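# Close the small wooden box's drawer with two arms

## Task

Push the drawer of the small wooden box fully closed, keeping the box standing upright on the table. It only counts if the drawer stays shut by itself once the robot lets go, and at the end the hands must release everything and withdraw.

## Robot and tools

ROBOT. Two six-joint arms, left_arm and right_arm, stand facing each other across a table. Each carries the same five-finger right hand, so the hands are not mirrored: every axis and number means the same on both. The names are labels only and say nothing about image sides.

WORLD FRAME. Result poses use one shared frame. The origin sits on the table top halfway between the two arm bases, z = 0 is the table surface, +z is up, and left_arm's base is on the +y side. Positions are in metres, orientations are quaternions in w,x,y,z order, and velocities are in m/s and rad/s. Reported hand positions can be slightly wrong, more so when an arm reaches far.

HAND POINT. Each arm is steered by a hand point 0.05 m in front of the palm, where index pad and thumb tip meet in a pinch. Its own axes: +z runs along the straightened fingers (which extend 0.06 to 0.07 m past it), +y points out of the palm, and +x runs across the palm away from the thumb. On the little-finger side the hand reaches 0.08 m across; a wrist bracket there reaches 0.11 m across and sits 0.03 m further along +y, and it can strike things.

ROW FORMAT. Every command row is 28 numbers, each in [-1, 1], always for both arms even if one is idle. Order: left_arm dx, dy, dz, rx, ry, rz; then left_gripper little, ring, middle, index, thumb_bend, thumb_turn, force_limit, speed; then the same 14 for right_arm and right_gripper. dx to rz are an offset, not an absolute pose: a target relative to the hand point's measured pose when the action began, expressed in the hand point's own axes. A value of 1.0 equals 0.6 m for dx, dy, dz, or 180 degrees for the rotation vector rx, ry, rz. Every row in an action is measured from that same starting pose, not from the prior row. For a call's first action the reference is the last reported pose in the scene.

HAND NUMBERS. These are absolute targets, not offsets. Fingers and thumb_bend: +1 straight, -1 fully curled. thumb_turn: +1 beside the palm, -1 in front of it facing the fingers. A pinch is roughly index -0.22, thumb_bend -0.75, thumb_turn -0.57. force_limit maps -1..+1 to about 0..10 N at the fingertip (0..15 N for the two thumb motors) and only stops closing motion. speed maps -1..+1 from nearly still to full speed (whole travel in 0.6 s). No value means 'unchanged': to keep a hand as it is, resend its previous eight numbers, or before any were sent, its hand_measured six values plus hand_force_limit and hand_speed. A motor only starts when its target changes by 0.01 or more. For gentle closing use speed -0.9 or below.

TOOLS.
execute_actions(actions): a list of actions, each a table of up to 15 rows; each row lasts one 1/30 s step and a short table repeats its last row to fill 15 steps. An empty list just returns state and images.
move(target, speed, stop_force, blocking): target is one 28-number row as above, its offsets taken from the last result that showed a pose. Each hand point travels in a straight line; both paths finish together, lasting 0.5 to 10 s. speed is the top path speed in m/s, 0.002 to 0.5 (default 0.25), with turning capped at twice that in rad/s. stop_force (9 to 40 N, one value for both arms) ends an arm's path when its wrist sensor feels that much extra resistance along the direction of travel; the hand then backs up two steps and holds. Use it only slowly and without rotating the hand, and omit it when pulling away from something you press on. blocking=false returns after 0.5 s while motion continues; it cannot be combined with stop_force, and you must wait or stop before sending more motion.
wait(seconds): 0 to 10 s, arms hold their last command.
stop(): brakes a running move.
zoom_image(camera, region): enlarges [x0, y0, x1, y1] pixels (max 504x504) of cam_left_wrist or cam_right_wrist.
show_instructions(): shows the reference image.
finished_scene(scene): ends the current scene, given its number; irreversible.

MOTION LIMITS. Each step the commanded pose is clipped to within 100 mm and 16 degrees of the measured pose, and motion trails commands by about 0.17 s, so big moves may need several actions. Position wins over orientation when both cannot be met. Elbows never fully straighten.

READING RESULTS. Each result gives per-arm pose, velocities, joint positions and torques, wrist force and torque in the hand point's axes (saturating near 50 N, offsets up to about 4 N), hand_measured, hand_stopped_by (moving, target, force, stalled, fault), hand_load_n (positive when pushed open), and Hand target lines. A move adds a 'move:' line with the outcome: done, off_target, moving, held, contact or fault, plus limits such as paced or held. 'pose unreachable' means the clearance check altered a command. Camera images come in the order cam_left_wrist, cam_right_wrist (616x616 fisheye).

CAUTIONS. Arms are stiff: driving past a firm contact can trigger a fault that freezes the arm for 10 s. Contact torque at a joint's limit (138 N m for the big joints, 25.7 N m for wrists) or 150 N of outside force causes this. Keep pushes on the drawer slow and light, preferably with stop_force, so the box does not tip, slide, or leave the table. Never let the arms collide or press on each other. Holding loads heats motors; avoid long static pushes. Loose objects may get nudged occasionally. After the drawer is shut, open the hand and retract so nothing is held in place by the robot.

Each tool is called after ">>>" by a JSON object that holds its "api" and its "payload", one argument or row to a line.

Reference images:

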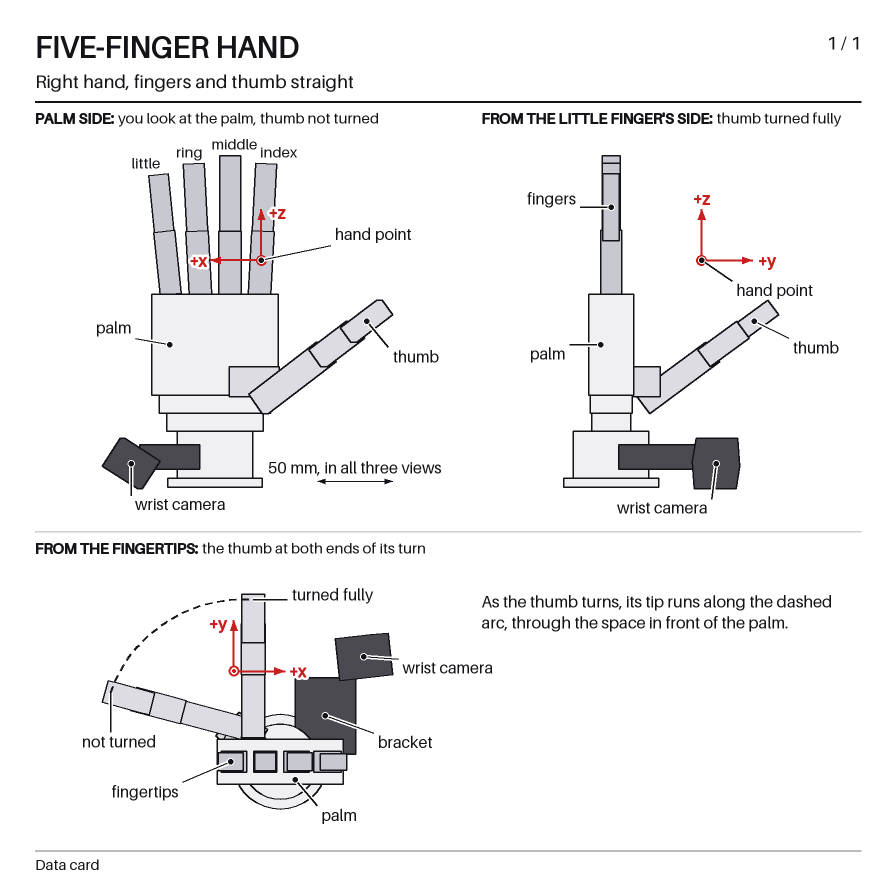

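## Session

I'll start by looking at the current state of the scene.

>>> {"api": "execute_actions", "payload": {
  "actions": []
}}

Scene clock: 0.00 s.
left_arm: end_effector_position=(+0.2983, +0.4671, +0.4799) hand_measured=(+1.000, +1.000, +1.000, +1.000, +1.000, +1.000) hand_load_n=(+0.0, +0.0, +0.0, +0.0, +0.0, +0.0) hand_stopped_by=(target, target, target, target, target, target) hand_force_limit=0.00 hand_speed=-0.80 end_effector_quat_wxyz=(+0.015, +0.340, +0.940, -0.003) end_effector_velocity=(+0.000, -0.000, -0.000) end_effector_angular_velocity=(+0.001, +0.001, -0.000) | right_arm: end_effector_position=(+0.1778, -0.2650, +0.4877) hand_measured=(+1.000, +1.000, +1.000, +1.000, +1.000, +1.000) hand_load_n=(+0.0, +0.0, +0.0, +0.0, +0.0, +0.0) hand_stopped_by=(target, target, target, target, target, target) hand_force_limit=0.00 hand_speed=-0.80 end_effector_quat_wxyz=(+0.034, -0.328, +0.944, +0.014) end_effector_velocity=(-0.000, +0.000, +0.000) end_effector_angular_velocity=(+0.000, -0.000, +0.002)
Joint positions: left_arm=[ 0.543 -1.742  1.349  1.937  1.556 -1.896] | right_arm=[-1.209 -1.739  1.319  1.924  1.544 -1.904]
Joint velocities: left_arm=[0.    0.001 0.001 0.    0.    0.001] | right_arm=[ 0.002  0.    -0.001  0.    -0.    -0.   ]
Joint torques (N m, as the arm reports them, + toward a larger angle): no reading
Motor temperatures (°C, as the motors report them): left_arm=[29 27 27 36 32 34] | right_arm=[30 26 27 35 39 38]
Wrist force (N, on the end effector, along its own x y z axes, offset not removed): no reading
Wrist torque (N m, same axes, about the end effector's origin, offset not removed): no reading
Hand target (left_arm): +0.298, +0.467, +0.480; +0.015, +0.340, +0.940, -0.003
Hand target (right_arm): +0.178, -0.265, +0.488; +0.034, -0.328, +0.944, +0.014

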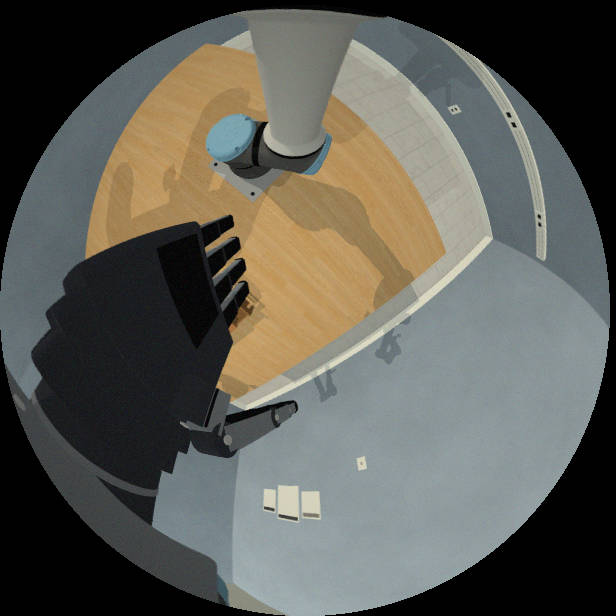

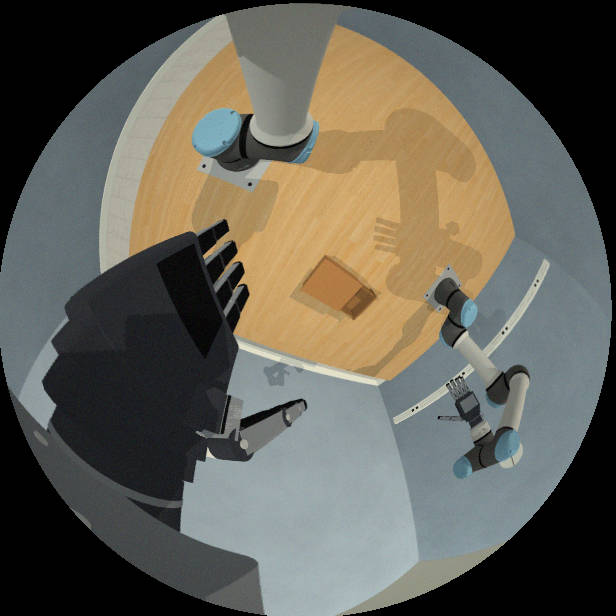

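>>> {"api": "zoom_image", "payload": {
  "camera": "cam_right_wrist",
  "region": [270, 230, 410, 350]
}}

>>> {"api": "zoom_image", "payload": {
  "camera": "cam_left_wrist",
  "region": [180, 250, 320, 370]
}}

Region (270, 230, 410, 350) of cam_right_wrist's 616x616 image, scaled by 3.600, with more detail than that image has; it fills the top 432 rows of this view, and the rest is white.

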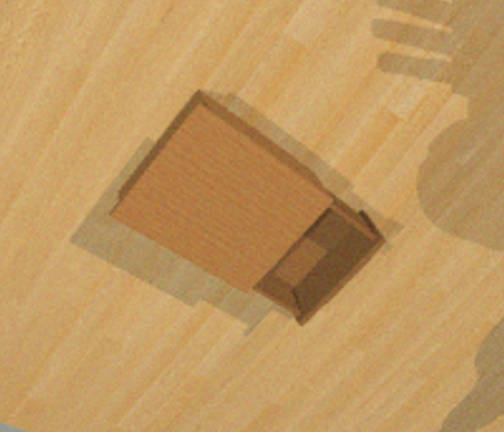

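Region (180, 250, 320, 370) of cam_left_wrist's 616x616 image, scaled by 3.600, with more detail than that image has; it fills the top 432 rows of this view, and the rest is white.

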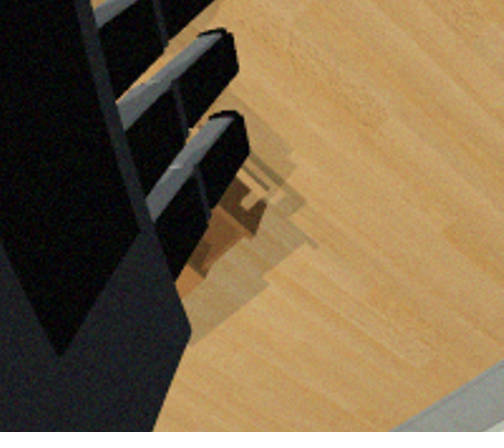

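>>> {"api": "move", "payload": {
  "target": [-0.2180, -0.3447, 0.4712, -0.0537, -0.2067, 0.7791, 1, 1, 1, 1, 1, 1, 0.0, -0.8, -0.2650, 0.0034, 0.5171, 0.0100, 0.0218, 0.2377, 1, 1, 1, 1, 1, 1, 0.0, -0.8],
  "speed": 0.4
}}

Scene clock: 18.67 s.
left_arm: end_effector_position=(+0.2740, +0.2205, +0.2002) hand_measured=(+1.000, +1.000, +1.000, +1.000, +1.000, +1.000) hand_load_n=(+0.0, +0.0, +0.0, +0.0, +0.0, +0.0) hand_stopped_by=(target, target, target, target, target, target) hand_force_limit=0.00 hand_speed=-0.80 end_effector_quat_wxyz=(+0.258, +0.965, -0.036, -0.010) end_effector_velocity=(-0.001, -0.002, -0.001) end_effector_angular_velocity=(-0.001, -0.000, -0.018) | right_arm: end_effector_position=(+0.3176, -0.1512, +0.1897) hand_measured=(+1.000, +1.000, +1.000, +1.000, +1.000, +1.000) hand_load_n=(+0.0, +0.0, +0.0, +0.0, +0.0, +0.0) hand_stopped_by=(target, target, target, target, target, target) hand_force_limit=0.00 hand_speed=-0.80 end_effector_quat_wxyz=(-0.001, +0.039, +0.999, -0.000) end_effector_velocity=(+0.001, +0.000, -0.002) end_effector_angular_velocity=(-0.002, +0.000, -0.004)
Joint positions: left_arm=[ 0.712 -1.475  1.899  0.764  1.935  0.723] | right_arm=[-0.949 -1.312  1.66   1.225  1.571 -0.898]
Joint velocities: left_arm=[ 0.002  0.011 -0.006  0.002  0.008  0.019] | right_arm=[ 0.001  0.005 -0.002 -0.002  0.002  0.005]
Joint torques (N m, as the arm reports them, + toward a larger angle): left_arm=[  9.57 -15.31 -28.     3.09   2.8    1.47] | right_arm=[ 10.87 -16.62 -25.44  -0.31   2.22   2.21]
Motor temperatures (°C, as the motors report them): left_arm=[29 27 27 36 32 34] | right_arm=[30 26 27 35 39 38]
Wrist force (N, on the end effector, along its own x y z axes, offset not removed): left_arm=[-0.6 0.8 -0.5] | right_arm=[2.8 0.2 2.9]
Wrist torque (N m, same axes, about the end effector's origin, offset not removed): left_arm=[0.30 0.25 -0.15] | right_arm=[-0.18 -0.68 0.41]
Hand target (left_arm): +0.274, +0.220, +0.200; +0.258, +0.965, -0.037, -0.010
Hand target (right_arm): +0.318, -0.151, +0.190; -0.001, +0.039, +0.999, -0.000
Off the commanded pose (left_arm): 0.000 m, 0 deg.
Off the commanded pose (right_arm): 0.001 m, 0 deg.
move: done
camera_calibration (this result's frames):
cam_left_wrist: T_world_to_cam=[[-0.124011, -0.857237, 0.499765, 0.117897], [-0.820015, 0.372138, 0.434844, 0.0593693], [-0.558746, -0.355889, -0.749097, 0.509287], [0, 0, 0, 1]] pos_world=[0.347866, 0.260222, 0.296768]
cam_right_wrist: T_world_to_cam=[[0.206661, 0.976636, 0.0589288, 0.0696972], [0.823917, -0.206195, 0.527868, -0.39253], [0.527686, -0.0605372, -0.84728, 0.11602], [0, 0, 0, 1]] pos_world=[0.247786, -0.141983, 0.301398]

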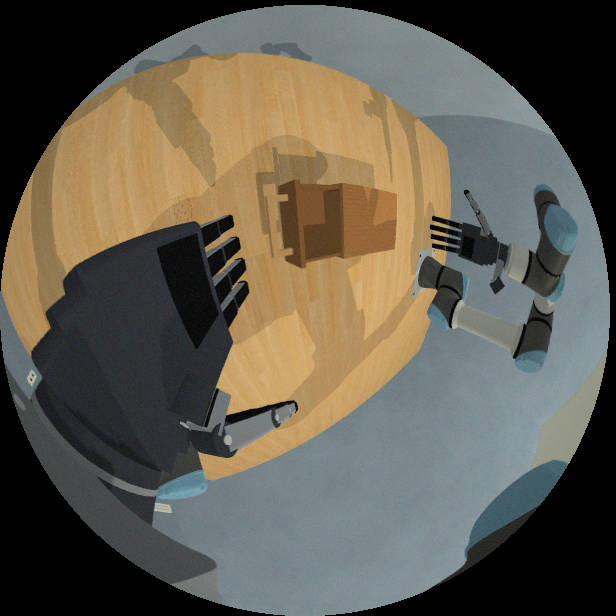

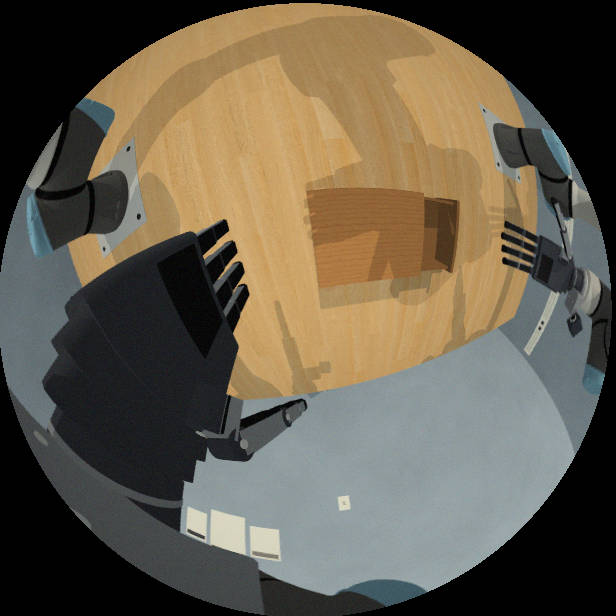

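>>> {"api": "zoom_image", "payload": {
  "camera": "cam_left_wrist",
  "region": [240, 140, 420, 300]
}}

>>> {"api": "zoom_image", "payload": {
  "camera": "cam_right_wrist",
  "region": [290, 160, 480, 320]
}}

Region (240, 140, 420, 300) of cam_left_wrist's 616x616 image, scaled by 2.800, with more detail than that image has.

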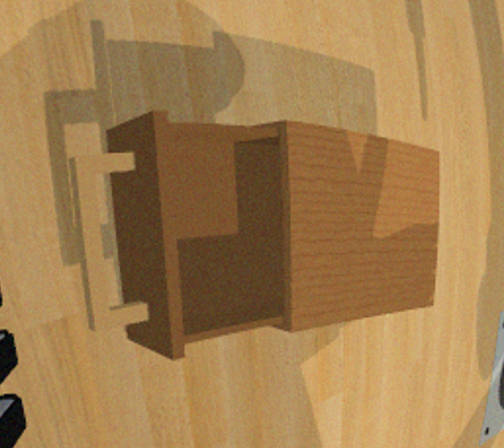

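Region (290, 160, 480, 320) of cam_right_wrist's 616x616 image, scaled by 2.653, with more detail than that image has; it fills the top 424 rows of this view, and the rest is white.

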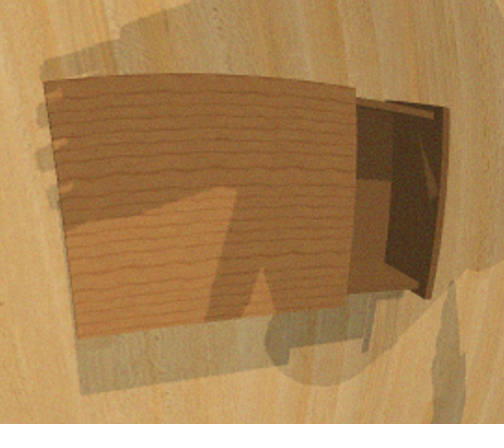

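>>> {"api": "move", "payload": {
  "target": [0.0284, 0.0209, 0.2141, 0.0998, 0.0022, -0.0038, 1, 1, 1, 1, 1, 1, 0.0, -0.8, -0.0015, 0.0667, 0.1161, -0.1111, 0.0, -0.0039, 1, 1, 1, 1, 1, 1, 0.0, -0.8],
  "speed": 0.15
}}

Scene clock: 29.70 s.
left_arm: end_effector_position=(+0.2852, +0.1446, +0.0953) hand_measured=(+1.000, +1.000, +1.000, +1.000, +1.000, +1.000) hand_load_n=(+0.0, +0.0, +0.0, +0.0, +0.0, +0.0) hand_stopped_by=(target, target, target, target, target, target) hand_force_limit=0.00 hand_speed=-0.80 end_effector_quat_wxyz=(+0.105, +0.994, -0.031, -0.003) end_effector_velocity=(+0.000, -0.001, -0.002) end_effector_angular_velocity=(+0.006, +0.000, -0.000) | right_arm: end_effector_position=(+0.3215, -0.1118, +0.1203) hand_measured=(+1.000, +1.000, +1.000, +1.000, +1.000, +1.000) hand_load_n=(+0.0, +0.0, +0.0, +0.0, +0.0, +0.0) hand_stopped_by=(target, target, target, target, target, target) hand_force_limit=0.00 hand_speed=-0.80 end_effector_quat_wxyz=(+0.007, +0.032, +0.984, +0.173) end_effector_velocity=(+0.000, +0.001, -0.002) end_effector_angular_velocity=(+0.006, +0.001, +0.000)
Joint positions: left_arm=[ 0.491 -1.179  1.745  0.826  1.681  0.551] | right_arm=[-1.048 -1.301  1.891  0.79   1.279 -0.982]
Joint velocities: left_arm=[-0.003  0.007 -0.005  0.003 -0.003 -0.002] | right_arm=[-0.002  0.003  0.005 -0.01  -0.006 -0.001]
Joint torques (N m, as the arm reports them, + toward a larger angle): left_arm=[ -8.26 -24.97 -29.12   3.31  -2.24  -1.98] | right_arm=[-10.92 -16.68  -2.29  -0.62  -3.79  -2.29]
Motor temperatures (°C, as the motors report them): left_arm=[29 27 27 36 32 34] | right_arm=[30 26 27 35 39 38]
Wrist force (N, on the end effector, along its own x y z axes, offset not removed): left_arm=[-0.8 -0.3 0.1] | right_arm=[1.5 -0.4 1.4]
Wrist torque (N m, same axes, about the end effector's origin, offset not removed): left_arm=[0.07 0.28 -0.18] | right_arm=[-0.27 -0.34 0.17]
Hand target (left_arm): +0.285, +0.144, +0.095; +0.104, +0.994, -0.030, -0.003
Hand target (right_arm): +0.322, -0.112, +0.120; +0.007, +0.032, +0.984, +0.173
Off the commanded pose (left_arm): 0.000 m, 0 deg.
Off the commanded pose (right_arm): 0.000 m, 0 deg.
move: done
camera_calibration (this result's frames):
cam_left_wrist: T_world_to_cam=[[-0.119869, -0.970369, 0.209798, 0.149506], [-0.834842, 0.212885, 0.50766, 0.162718], [-0.537281, -0.114295, -0.835623, 0.377139], [0, 0, 0, 1]] pos_world=[0.356394, 0.153541, 0.201175]
cam_right_wrist: T_world_to_cam=[[0.188739, 0.899835, 0.393288, -0.0086189], [0.813739, -0.367495, 0.450308, -0.356445], [0.549734, 0.235043, -0.801591, 0.0779928], [0, 0, 0, 1]] pos_world=[0.248805, -0.141568, 0.226418]

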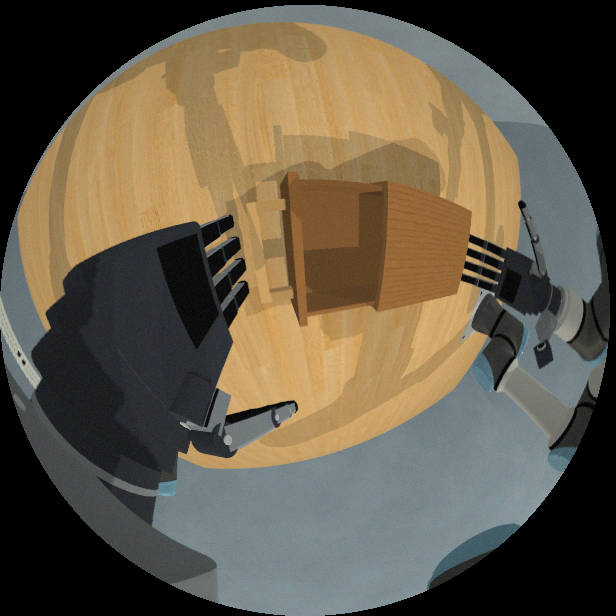

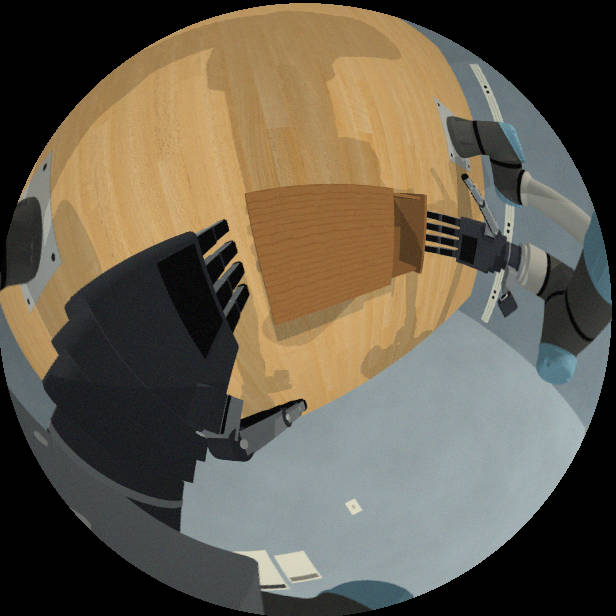

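>>> {"api": "zoom_image", "payload": {
  "camera": "cam_left_wrist",
  "region": [180, 160, 340, 340]
}}

>>> {"api": "zoom_image", "payload": {
  "camera": "cam_right_wrist",
  "region": [180, 170, 340, 350]
}}

Region (180, 160, 340, 340) of cam_left_wrist's 616x616 image, scaled by 2.800, with more detail than that image has.

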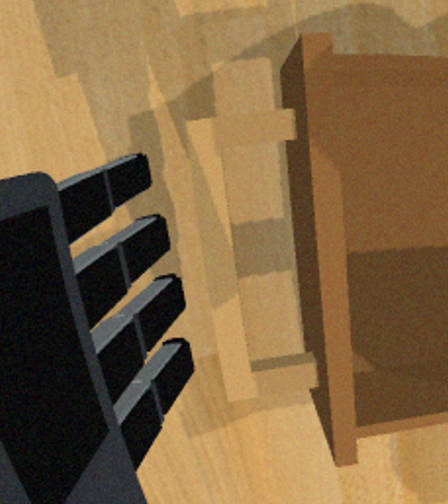

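Region (180, 170, 340, 350) of cam_right_wrist's 616x616 image, scaled by 2.800, with more detail than that image has.

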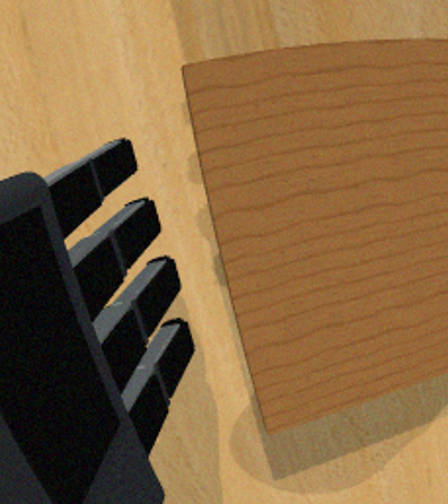

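>>> {"api": "zoom_image", "payload": {
  "camera": "cam_right_wrist",
  "region": [225, 180, 295, 260]
}}

>>> {"api": "zoom_image", "payload": {
  "camera": "cam_right_wrist",
  "region": [225, 255, 305, 340]
}}

Region (225, 180, 295, 260) of cam_right_wrist's 616x616 image, scaled by 6.300, with more detail than that image has; it fills the left 441 columns of this view, and the rest is white.

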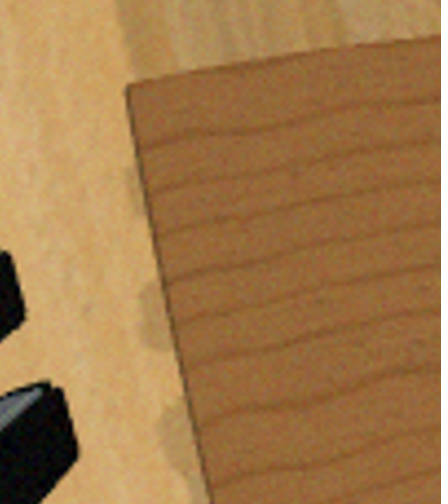

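Region (225, 255, 305, 340) of cam_right_wrist's 616x616 image, scaled by 5.929, with more detail than that image has; it fills the left 474 columns of this view, and the rest is white.

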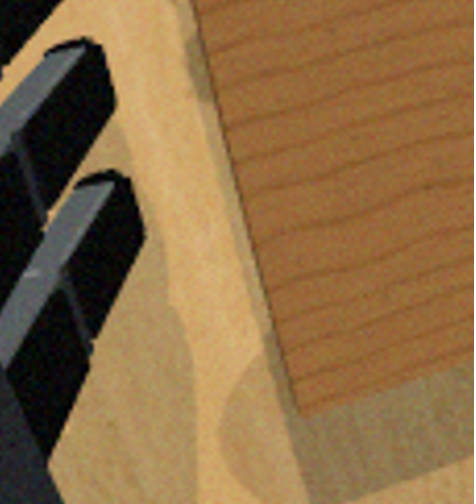

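>>> {"api": "move", "payload": {
  "target": [0.0005, 0.1434, 0.0306, 0, 0, 0, 1, 1, 1, 1, 1, 1, 0.0, -0.8, 0.0, 0.0173, 0.0063, 0, 0, 0, 1, 1, 1, 1, 1, 1, 0.0, -0.8],
  "speed": 0.04,
  "stop_force": 15
}}

Scene clock: 39.93 s.
left_arm: end_effector_position=(+0.2802, +0.0571, +0.0952) hand_measured=(+1.000, +1.000, +1.000, +1.000, +1.000, +1.000) hand_load_n=(+0.0, +0.0, +0.0, +0.0, +0.0, +0.0) hand_stopped_by=(target, target, target, target, target, target) hand_force_limit=0.00 hand_speed=-0.80 end_effector_quat_wxyz=(+0.105, +0.994, -0.031, -0.003) end_effector_velocity=(-0.000, -0.003, +0.000) end_effector_angular_velocity=(-0.000, +0.000, +0.001) | right_arm: end_effector_position=(+0.3222, -0.1008, +0.1203) hand_measured=(+1.000, +1.000, +1.000, +1.000, +1.000, +1.000) hand_load_n=(+0.0, +0.5, +0.0, +0.0, +0.0, +0.0) hand_stopped_by=(target, target, target, target, target, target) hand_force_limit=0.00 hand_speed=-0.80 end_effector_quat_wxyz=(+0.006, +0.032, +0.984, +0.173) end_effector_velocity=(-0.000, +0.000, -0.000) end_effector_angular_velocity=(-0.000, -0.000, +0.001)
Joint positions: left_arm=[ 0.392 -1.052  1.544  0.889  1.663  0.452] | right_arm=[-1.022 -1.283  1.864  0.791  1.285 -0.955]
Joint velocities: left_arm=[-0.003  0.004 -0.008  0.003 -0.    -0.003] | right_arm=[ 0.001  0.    -0.001  0.     0.     0.   ]
Joint torques (N m, as the arm reports them, + toward a larger angle): left_arm=[-12.85 -28.93 -31.86   1.69  -1.58  -2.48] | right_arm=[ 10.46 -17.71 -26.13   3.73   0.36   2.33]
Motor temperatures (°C, as the motors report them): left_arm=[29 27 27 36 32 34] | right_arm=[30 26 27 35 39 38]
Wrist force (N, on the end effector, along its own x y z axes, offset not removed): left_arm=[0.3 -5.3 -1.1] | right_arm=[2.1 -8.9 1.3]
Wrist torque (N m, same axes, about the end effector's origin, offset not removed): left_arm=[0.55 0.20 -0.19] | right_arm=[-0.40 -0.33 -0.04]
Hand target (left_arm): +0.280, +0.057, +0.095; +0.105, +0.994, -0.031, -0.003
Hand target (right_arm): +0.322, -0.101, +0.120; +0.006, +0.032, +0.984, +0.173
Off the commanded pose (left_arm): 0.000 m, 0 deg.
Off the commanded pose (right_arm): 0.000 m, 0 deg.
move: done
camera_calibration (this result's frames):
cam_left_wrist: T_world_to_cam=[[-0.119841, -0.970346, 0.209921, 0.0640111], [-0.834791, 0.212938, 0.507723, 0.177146], [-0.537367, -0.114394, -0.835554, 0.364398], [0, 0, 0, 1]] pos_world=[0.351367, 0.0660767, 0.201096]
cam_right_wrist: T_world_to_cam=[[0.188749, 0.899831, 0.39329, -0.0186184], [0.81377, -0.36749, 0.450255, -0.352993], [0.549684, 0.235063, -0.801619, 0.0749958], [0, 0, 0, 1]] pos_world=[0.249545, -0.130597, 0.226377]

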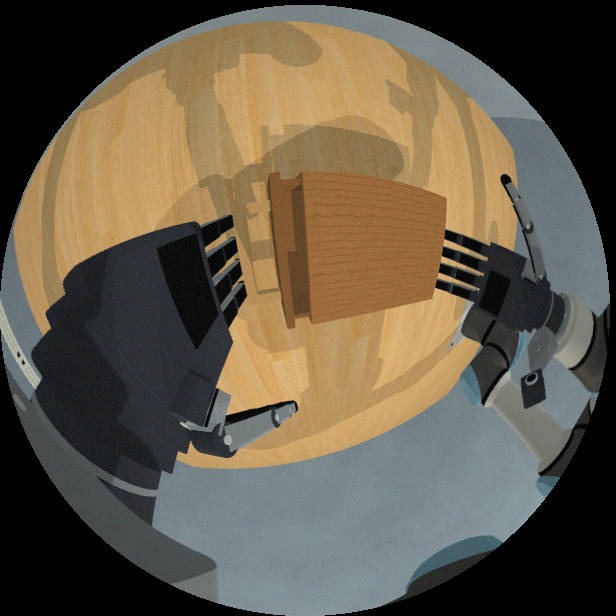

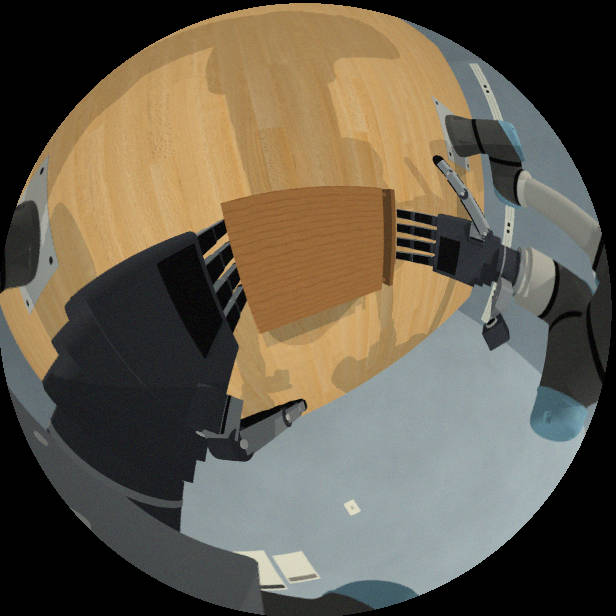

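>>> {"api": "zoom_image", "payload": {
  "camera": "cam_left_wrist",
  "region": [200, 160, 360, 340]
}}

>>> {"api": "zoom_image", "payload": {
  "camera": "cam_right_wrist",
  "region": [180, 170, 420, 350]
}}

Region (200, 160, 360, 340) of cam_left_wrist's 616x616 image, scaled by 2.800, with more detail than that image has.

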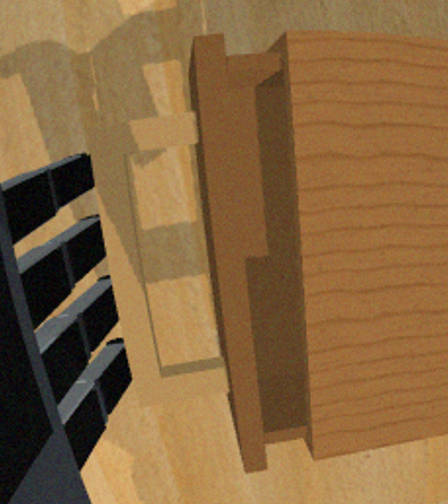

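Region (180, 170, 420, 350) of cam_right_wrist's 616x616 image, scaled by 2.100, with more detail than that image has; it fills the top 378 rows of this view, and the rest is white.

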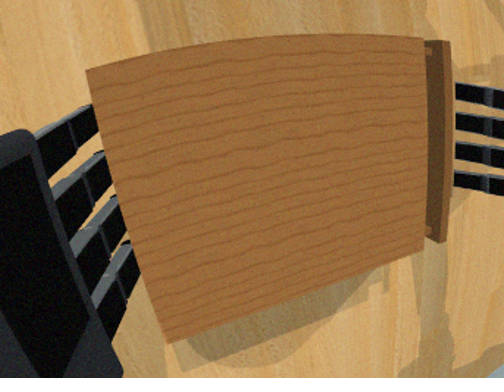

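>>> {"api": "move", "payload": {
  "target": [0.0, 0.0228, 0.0049, 0, 0, 0, 1, 1, 1, 1, 1, 1, 0.0, -0.8, 0, 0, 0, 0, 0, 0, 1, 1, 1, 1, 1, 1, 0.0, -0.8],
  "speed": 0.02,
  "stop_force": 12
}}

>>> {"api": "zoom_image", "payload": {
  "camera": "cam_left_wrist",
  "region": [200, 160, 360, 340]
}}

Scene clock: 42.07 s.
left_arm: end_effector_position=(+0.2794, +0.0436, +0.0952) hand_measured=(+1.000, +1.000, +1.000, +1.000, +1.000, +1.000) hand_load_n=(+0.0, +0.0, +0.0, +0.5, +0.0, +0.0) hand_stopped_by=(target, target, target, target, target, target) hand_force_limit=0.00 hand_speed=-0.80 end_effector_quat_wxyz=(+0.105, +0.994, -0.031, -0.003) end_effector_velocity=(-0.000, -0.003, +0.000) end_effector_angular_velocity=(-0.000, +0.000, +0.002) | right_arm: end_effector_position=(+0.3222, -0.1007, +0.1203) hand_measured=(+1.000, +1.000, +1.000, +1.000, +1.000, +1.000) hand_load_n=(+0.0, +0.5, +0.0, +0.0, +0.0, +0.0) hand_stopped_by=(target, target, target, target, target, target) hand_force_limit=0.00 hand_speed=-0.80 end_effector_quat_wxyz=(+0.006, +0.032, +0.984, +0.173) end_effector_velocity=(-0.000, -0.000, -0.001) end_effector_angular_velocity=(-0.001, +0.001, +0.001)
Joint positions: left_arm=[ 0.379 -1.03   1.508  0.902  1.66   0.44 ] | right_arm=[-1.022 -1.283  1.864  0.791  1.285 -0.955]
Joint velocities: left_arm=[-0.003  0.005 -0.009  0.004 -0.001 -0.006] | right_arm=[-0.     0.001  0.001 -0.     0.    -0.001]
Joint torques (N m, as the arm reports them, + toward a larger angle): left_arm=[-13.84 -31.49 -30.65   1.52  -1.5   -2.21] | right_arm=[ -0.59 -32.38 -13.24   2.69  -1.21  -2.13]
Motor temperatures (°C, as the motors report them): left_arm=[29 27 27 36 32 34] | right_arm=[30 26 27 35 39 38]
Wrist force (N, on the end effector, along its own x y z axes, offset not removed): left_arm=[-0.1 -4.5 -3.3] | right_arm=[1.6 -6.8 -1.2]
Wrist torque (N m, same axes, about the end effector's origin, offset not removed): left_arm=[0.93 0.24 -0.13] | right_arm=[0.11 -0.14 -0.06]
Hand target (left_arm): +0.279, +0.043, +0.095; +0.105, +0.994, -0.031, -0.003
Hand target (right_arm): +0.322, -0.101, +0.120; +0.006, +0.032, +0.984, +0.173
Off the commanded pose (left_arm): 0.000 m, 0 deg.
Off the commanded pose (right_arm): 0.000 m, 0 deg.
move: done
camera_calibration (this result's frames):
cam_left_wrist: T_world_to_cam=[[-0.119836, -0.97034, 0.209952, 0.0507456], [-0.834786, 0.212951, 0.507724, 0.179355], [-0.537374, -0.114421, -0.835546, 0.362377], [0, 0, 0, 1]] pos_world=[0.350536, 0.0525103, 0.201066]
cam_right_wrist: T_world_to_cam=[[0.188664, 0.899851, 0.393285, -0.0186305], [0.813785, -0.367419, 0.450285, -0.352977], [0.54969, 0.235097, -0.801605, 0.0749866], [0, 0, 0, 1]] pos_world=[0.249543, -0.130555, 0.226377]

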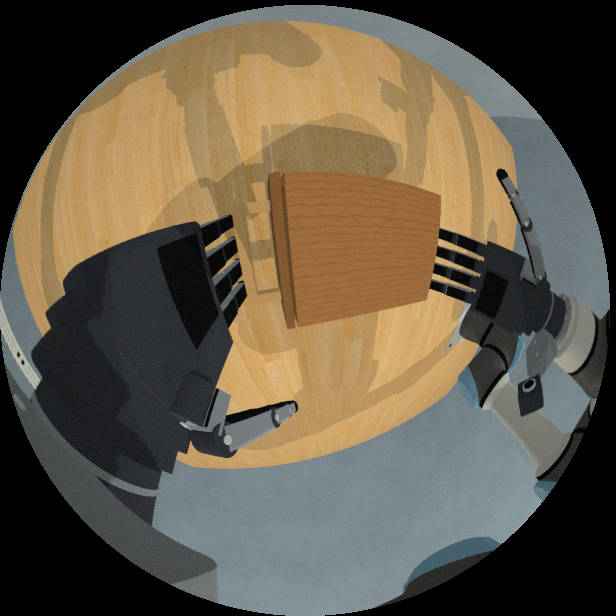

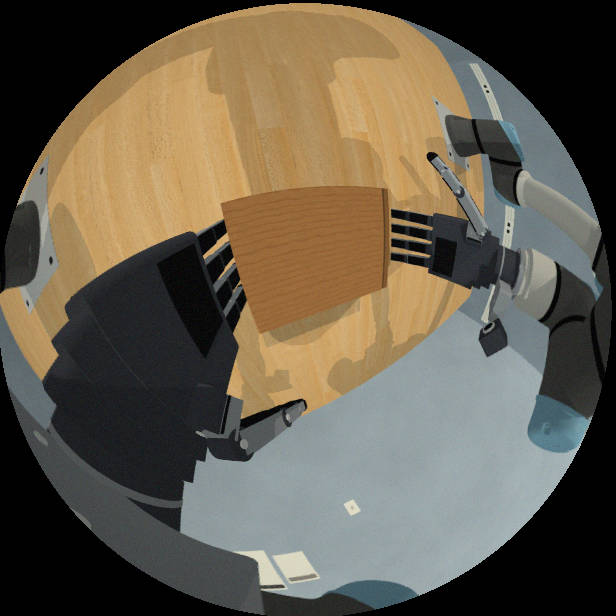

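Region (200, 160, 360, 340) of cam_left_wrist's 616x616 image, scaled by 2.800, with more detail than that image has.

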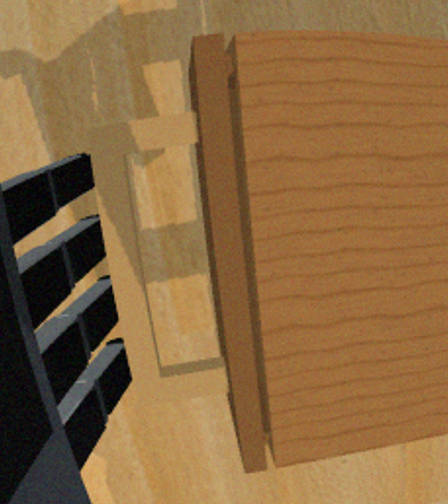

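>>> {"api": "move", "payload": {
  "target": [0.0, 0.0082, 0.0017, 0, 0, 0, 1, 1, 1, 1, 1, 1, 0.0, -0.8, 0, 0, 0, 0, 0, 0, 1, 1, 1, 1, 1, 1, 0.0, -0.8],
  "speed": 0.004,
  "stop_force": 9
}}

>>> {"api": "zoom_image", "payload": {
  "camera": "cam_left_wrist",
  "region": [200, 160, 360, 340]
}}

Scene clock: 43.57 s.
left_arm: end_effector_position=(+0.2791, +0.0400, +0.0953) hand_measured=(+1.000, +1.000, +1.000, +1.000, +1.000, +1.000) hand_load_n=(+0.0, +0.5, +0.5, +1.0, +0.0, +0.0) hand_stopped_by=(target, target, target, target, target, target) hand_force_limit=0.00 hand_speed=-0.80 end_effector_quat_wxyz=(+0.105, +0.994, -0.030, -0.003) end_effector_velocity=(-0.000, +0.001, -0.001) end_effector_angular_velocity=(-0.000, -0.001, -0.001) | right_arm: end_effector_position=(+0.3222, -0.1007, +0.1203) hand_measured=(+1.000, +1.000, +1.000, +1.000, +1.000, +1.000) hand_load_n=(+0.0, +1.0, +0.5, +0.0, +0.0, +0.0) hand_stopped_by=(target, target, target, target, target, target) hand_force_limit=0.00 hand_speed=-0.80 end_effector_quat_wxyz=(+0.006, +0.032, +0.984, +0.173) end_effector_velocity=(-0.001, +0.000, +0.000) end_effector_angular_velocity=(-0.000, +0.000, +0.002)
Joint positions: left_arm=[ 0.375 -1.024  1.499  0.906  1.659  0.436] | right_arm=[-1.022 -1.283  1.864  0.791  1.285 -0.955]
Joint velocities: left_arm=[ 0.001 -0.001  0.004 -0.003 -0.     0.002] | right_arm=[ 0.002 -0.001  0.001  0.     0.    -0.   ]
Joint torques (N m, as the arm reports them, + toward a larger angle): left_arm=[  4.13 -45.19 -10.67  -4.79   1.48   1.05] | right_arm=[ -5.3  -22.29  -7.89   0.67  -2.43  -0.99]
Motor temperatures (°C, as the motors report them): left_arm=[29 27 27 36 32 34] | right_arm=[30 26 27 35 39 38]
Wrist force (N, on the end effector, along its own x y z axes, offset not removed): left_arm=[-1.2 -19.2 -7.1] | right_arm=[0.9 -18.3 -6.8]
Wrist torque (N m, same axes, about the end effector's origin, offset not removed): left_arm=[1.46 0.47 -0.58] | right_arm=[0.87 -0.10 -0.45]
Hand target (left_arm): +0.279, +0.040, +0.095; +0.105, +0.994, -0.030, -0.003
Hand target (right_arm): +0.322, -0.101, +0.120; +0.006, +0.032, +0.984, +0.173
Off the commanded pose (left_arm): 0.001 m, 0 deg.
Off the commanded pose (right_arm): 0.000 m, 0 deg.
move: contact (left_arm)
camera_calibration (this result's frames):
cam_left_wrist: T_world_to_cam=[[-0.11977, -0.970376, 0.209824, 0.0472299], [-0.834799, 0.212827, 0.507755, 0.179891], [-0.537369, -0.114347, -0.835559, 0.361911], [0, 0, 0, 1]] pos_world=[0.350309, 0.0489285, 0.201148]
cam_right_wrist: T_world_to_cam=[[0.18864, 0.899854, 0.39329, -0.0186281], [0.813787, -0.367403, 0.450296, -0.352983], [0.549697, 0.235111, -0.801596, 0.0750132], [0, 0, 0, 1]] pos_world=[0.249532, -0.130561, 0.226403]

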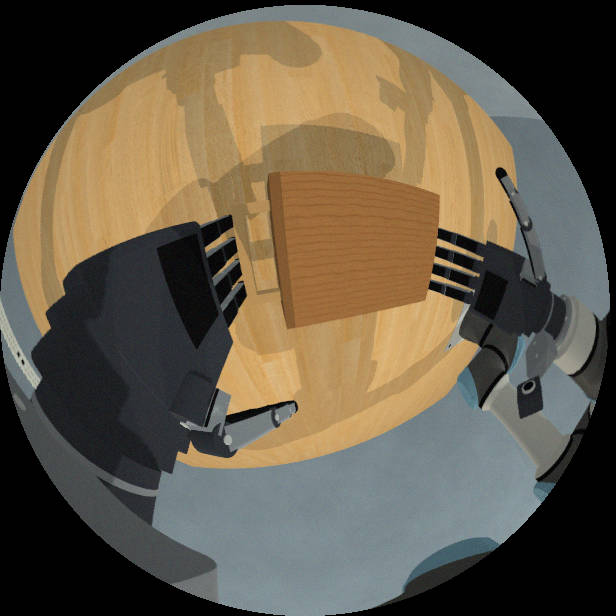

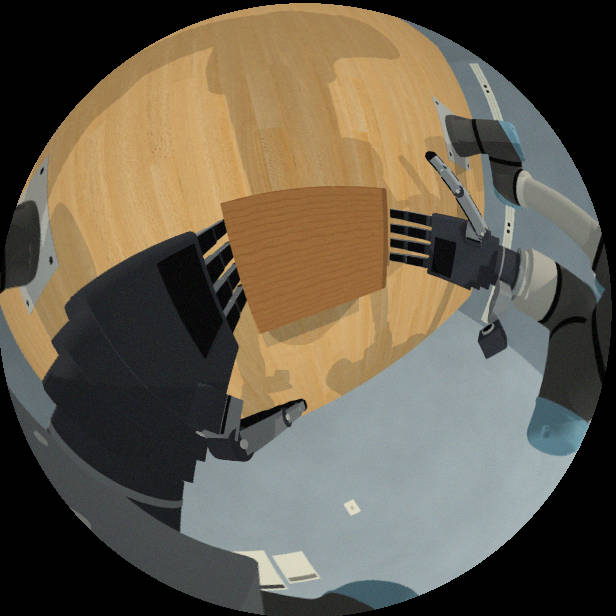

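Region (200, 160, 360, 340) of cam_left_wrist's 616x616 image, scaled by 2.800, with more detail than that image has.

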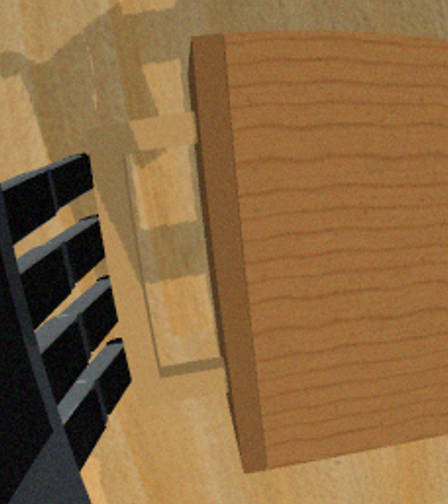

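>>> {"api": "move", "payload": {
  "target": [0.0, -0.161, -0.205, 0, 0, 0, 1, 1, 1, 1, 1, 1, 0.0, -0.8, 0, -0.1317, -0.2248, 0, 0, 0, 1, 1, 1, 1, 1, 1, 0.0, -0.8],
  "speed": 0.2
}}

>>> {"api": "zoom_image", "payload": {
  "camera": "cam_left_wrist",
  "region": [260, 140, 500, 340]
}}

Scene clock: 46.70 s.
left_arm: end_effector_position=(+0.2863, +0.1597, +0.1954) hand_measured=(+1.000, +1.000, +1.000, +1.000, +1.000, +1.000) hand_load_n=(+0.0, +0.0, +0.0, +0.0, +0.0, +0.0) hand_stopped_by=(target, target, target, target, target, target) hand_force_limit=0.00 hand_speed=-0.80 end_effector_quat_wxyz=(+0.105, +0.994, -0.030, -0.003) end_effector_velocity=(+0.001, +0.002, +0.002) end_effector_angular_velocity=(-0.001, -0.001, +0.000) | right_arm: end_effector_position=(+0.3142, -0.2201, +0.2202) hand_measured=(+1.000, +1.000, +1.000, +1.000, +1.000, +1.000) hand_load_n=(+0.0, +0.0, +0.0, +0.0, +0.0, +0.0) hand_stopped_by=(target, target, target, target, target, target) hand_force_limit=0.00 hand_speed=-0.80 end_effector_quat_wxyz=(+0.007, +0.032, +0.984, +0.172) end_effector_velocity=(-0.001, -0.002, +0.002) end_effector_angular_velocity=(+0.001, +0.000, +0.003)
Joint positions: left_arm=[ 0.513 -1.303  1.633  1.064  1.684  0.572] | right_arm=[-1.387 -1.599  1.975  1.112  1.234 -1.334]
Joint velocities: left_arm=[ 0.003 -0.004  0.     0.003  0.     0.003] | right_arm=[-0.009 -0.005  0.002  0.008 -0.002 -0.013]
Joint torques (N m, as the arm reports them, + toward a larger angle): left_arm=[  8.91 -34.23  -6.02   2.89   2.86   1.64] | right_arm=[ -9.05 -24.38  -2.49   5.16  -3.95  -2.21]
Motor temperatures (°C, as the motors report them): left_arm=[29 27 27 36 32 34] | right_arm=[30 26 27 35 39 38]
Wrist force (N, on the end effector, along its own x y z axes, offset not removed): left_arm=[-0.8 0.6 -1.0] | right_arm=[1.1 0.9 2.8]
Wrist torque (N m, same axes, about the end effector's origin, offset not removed): left_arm=[0.29 0.35 -0.16] | right_arm=[-0.09 -0.29 0.12]
Hand target (left_arm): +0.286, +0.160, +0.196; +0.105, +0.994, -0.030, -0.003
Hand target (right_arm): +0.314, -0.220, +0.220; +0.007, +0.032, +0.984, +0.172
Off the commanded pose (left_arm): 0.000 m, 0 deg.
Off the commanded pose (right_arm): 0.001 m, 0 deg.
move: done
camera_calibration (this result's frames):
cam_left_wrist: T_world_to_cam=[[-0.119796, -0.970402, 0.209687, 0.143261], [-0.834884, 0.212759, 0.507644, 0.109663], [-0.537232, -0.11425, -0.83566, 0.463064], [0, 0, 0, 1]] pos_world=[0.357491, 0.168594, 0.301255]
cam_right_wrist: T_world_to_cam=[[0.188684, 0.899942, 0.393068, 0.0510354], [0.813257, -0.36755, 0.451131, -0.435335], [0.550464, 0.234544, -0.801236, 0.187082], [0, 0, 0, 1]] pos_world=[0.241428, -0.249816, 0.32623]

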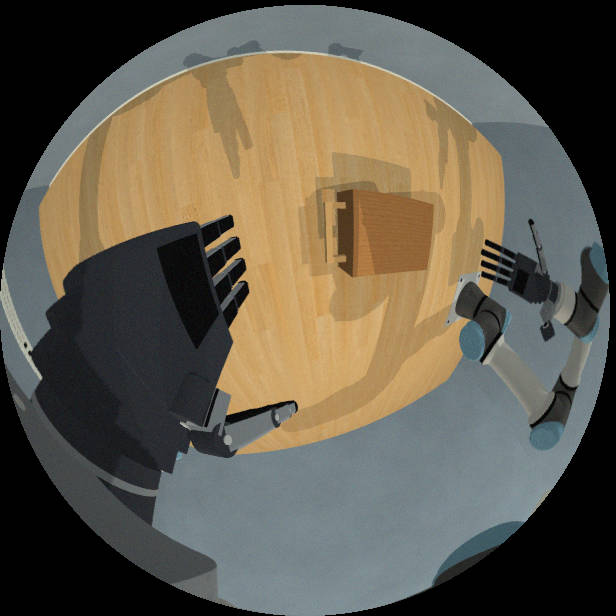

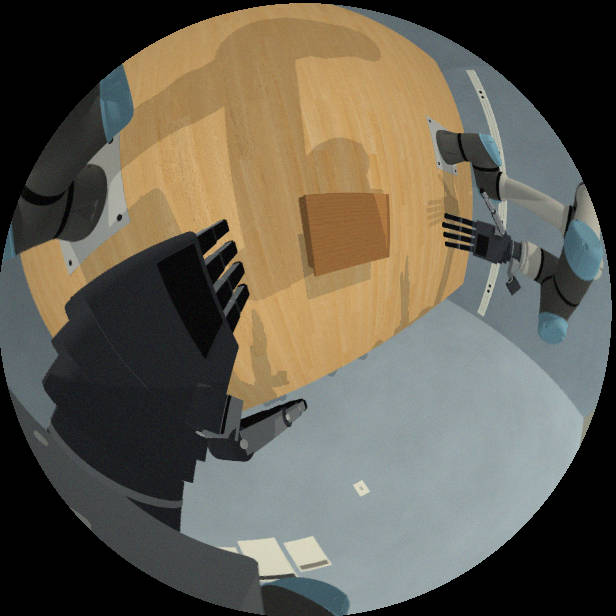

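Region (260, 140, 500, 340) of cam_left_wrist's 616x616 image, scaled by 2.100, with more detail than that image has.

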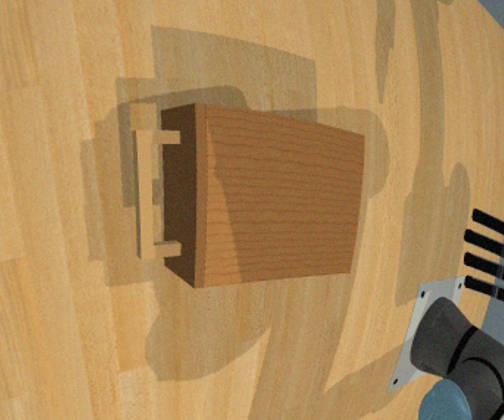

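>>> {"api": "zoom_image", "payload": {
  "camera": "cam_right_wrist",
  "region": [280, 170, 410, 300]
}}

Region (280, 170, 410, 300) of cam_right_wrist's 616x616 image, scaled by 3.877, with more detail than that image has.

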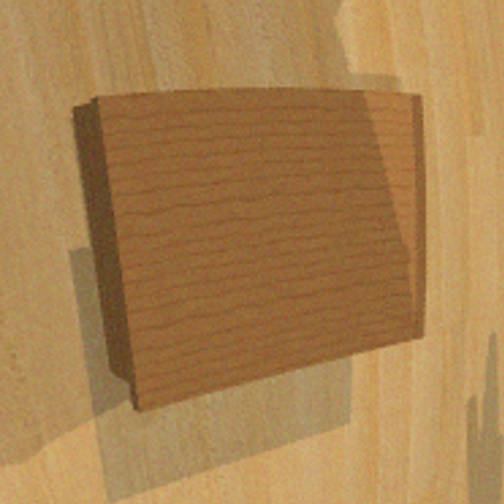

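>>> {"api": "finished_scene", "payload": {
  "scene": 1
}}

The scene is finished: the task was done.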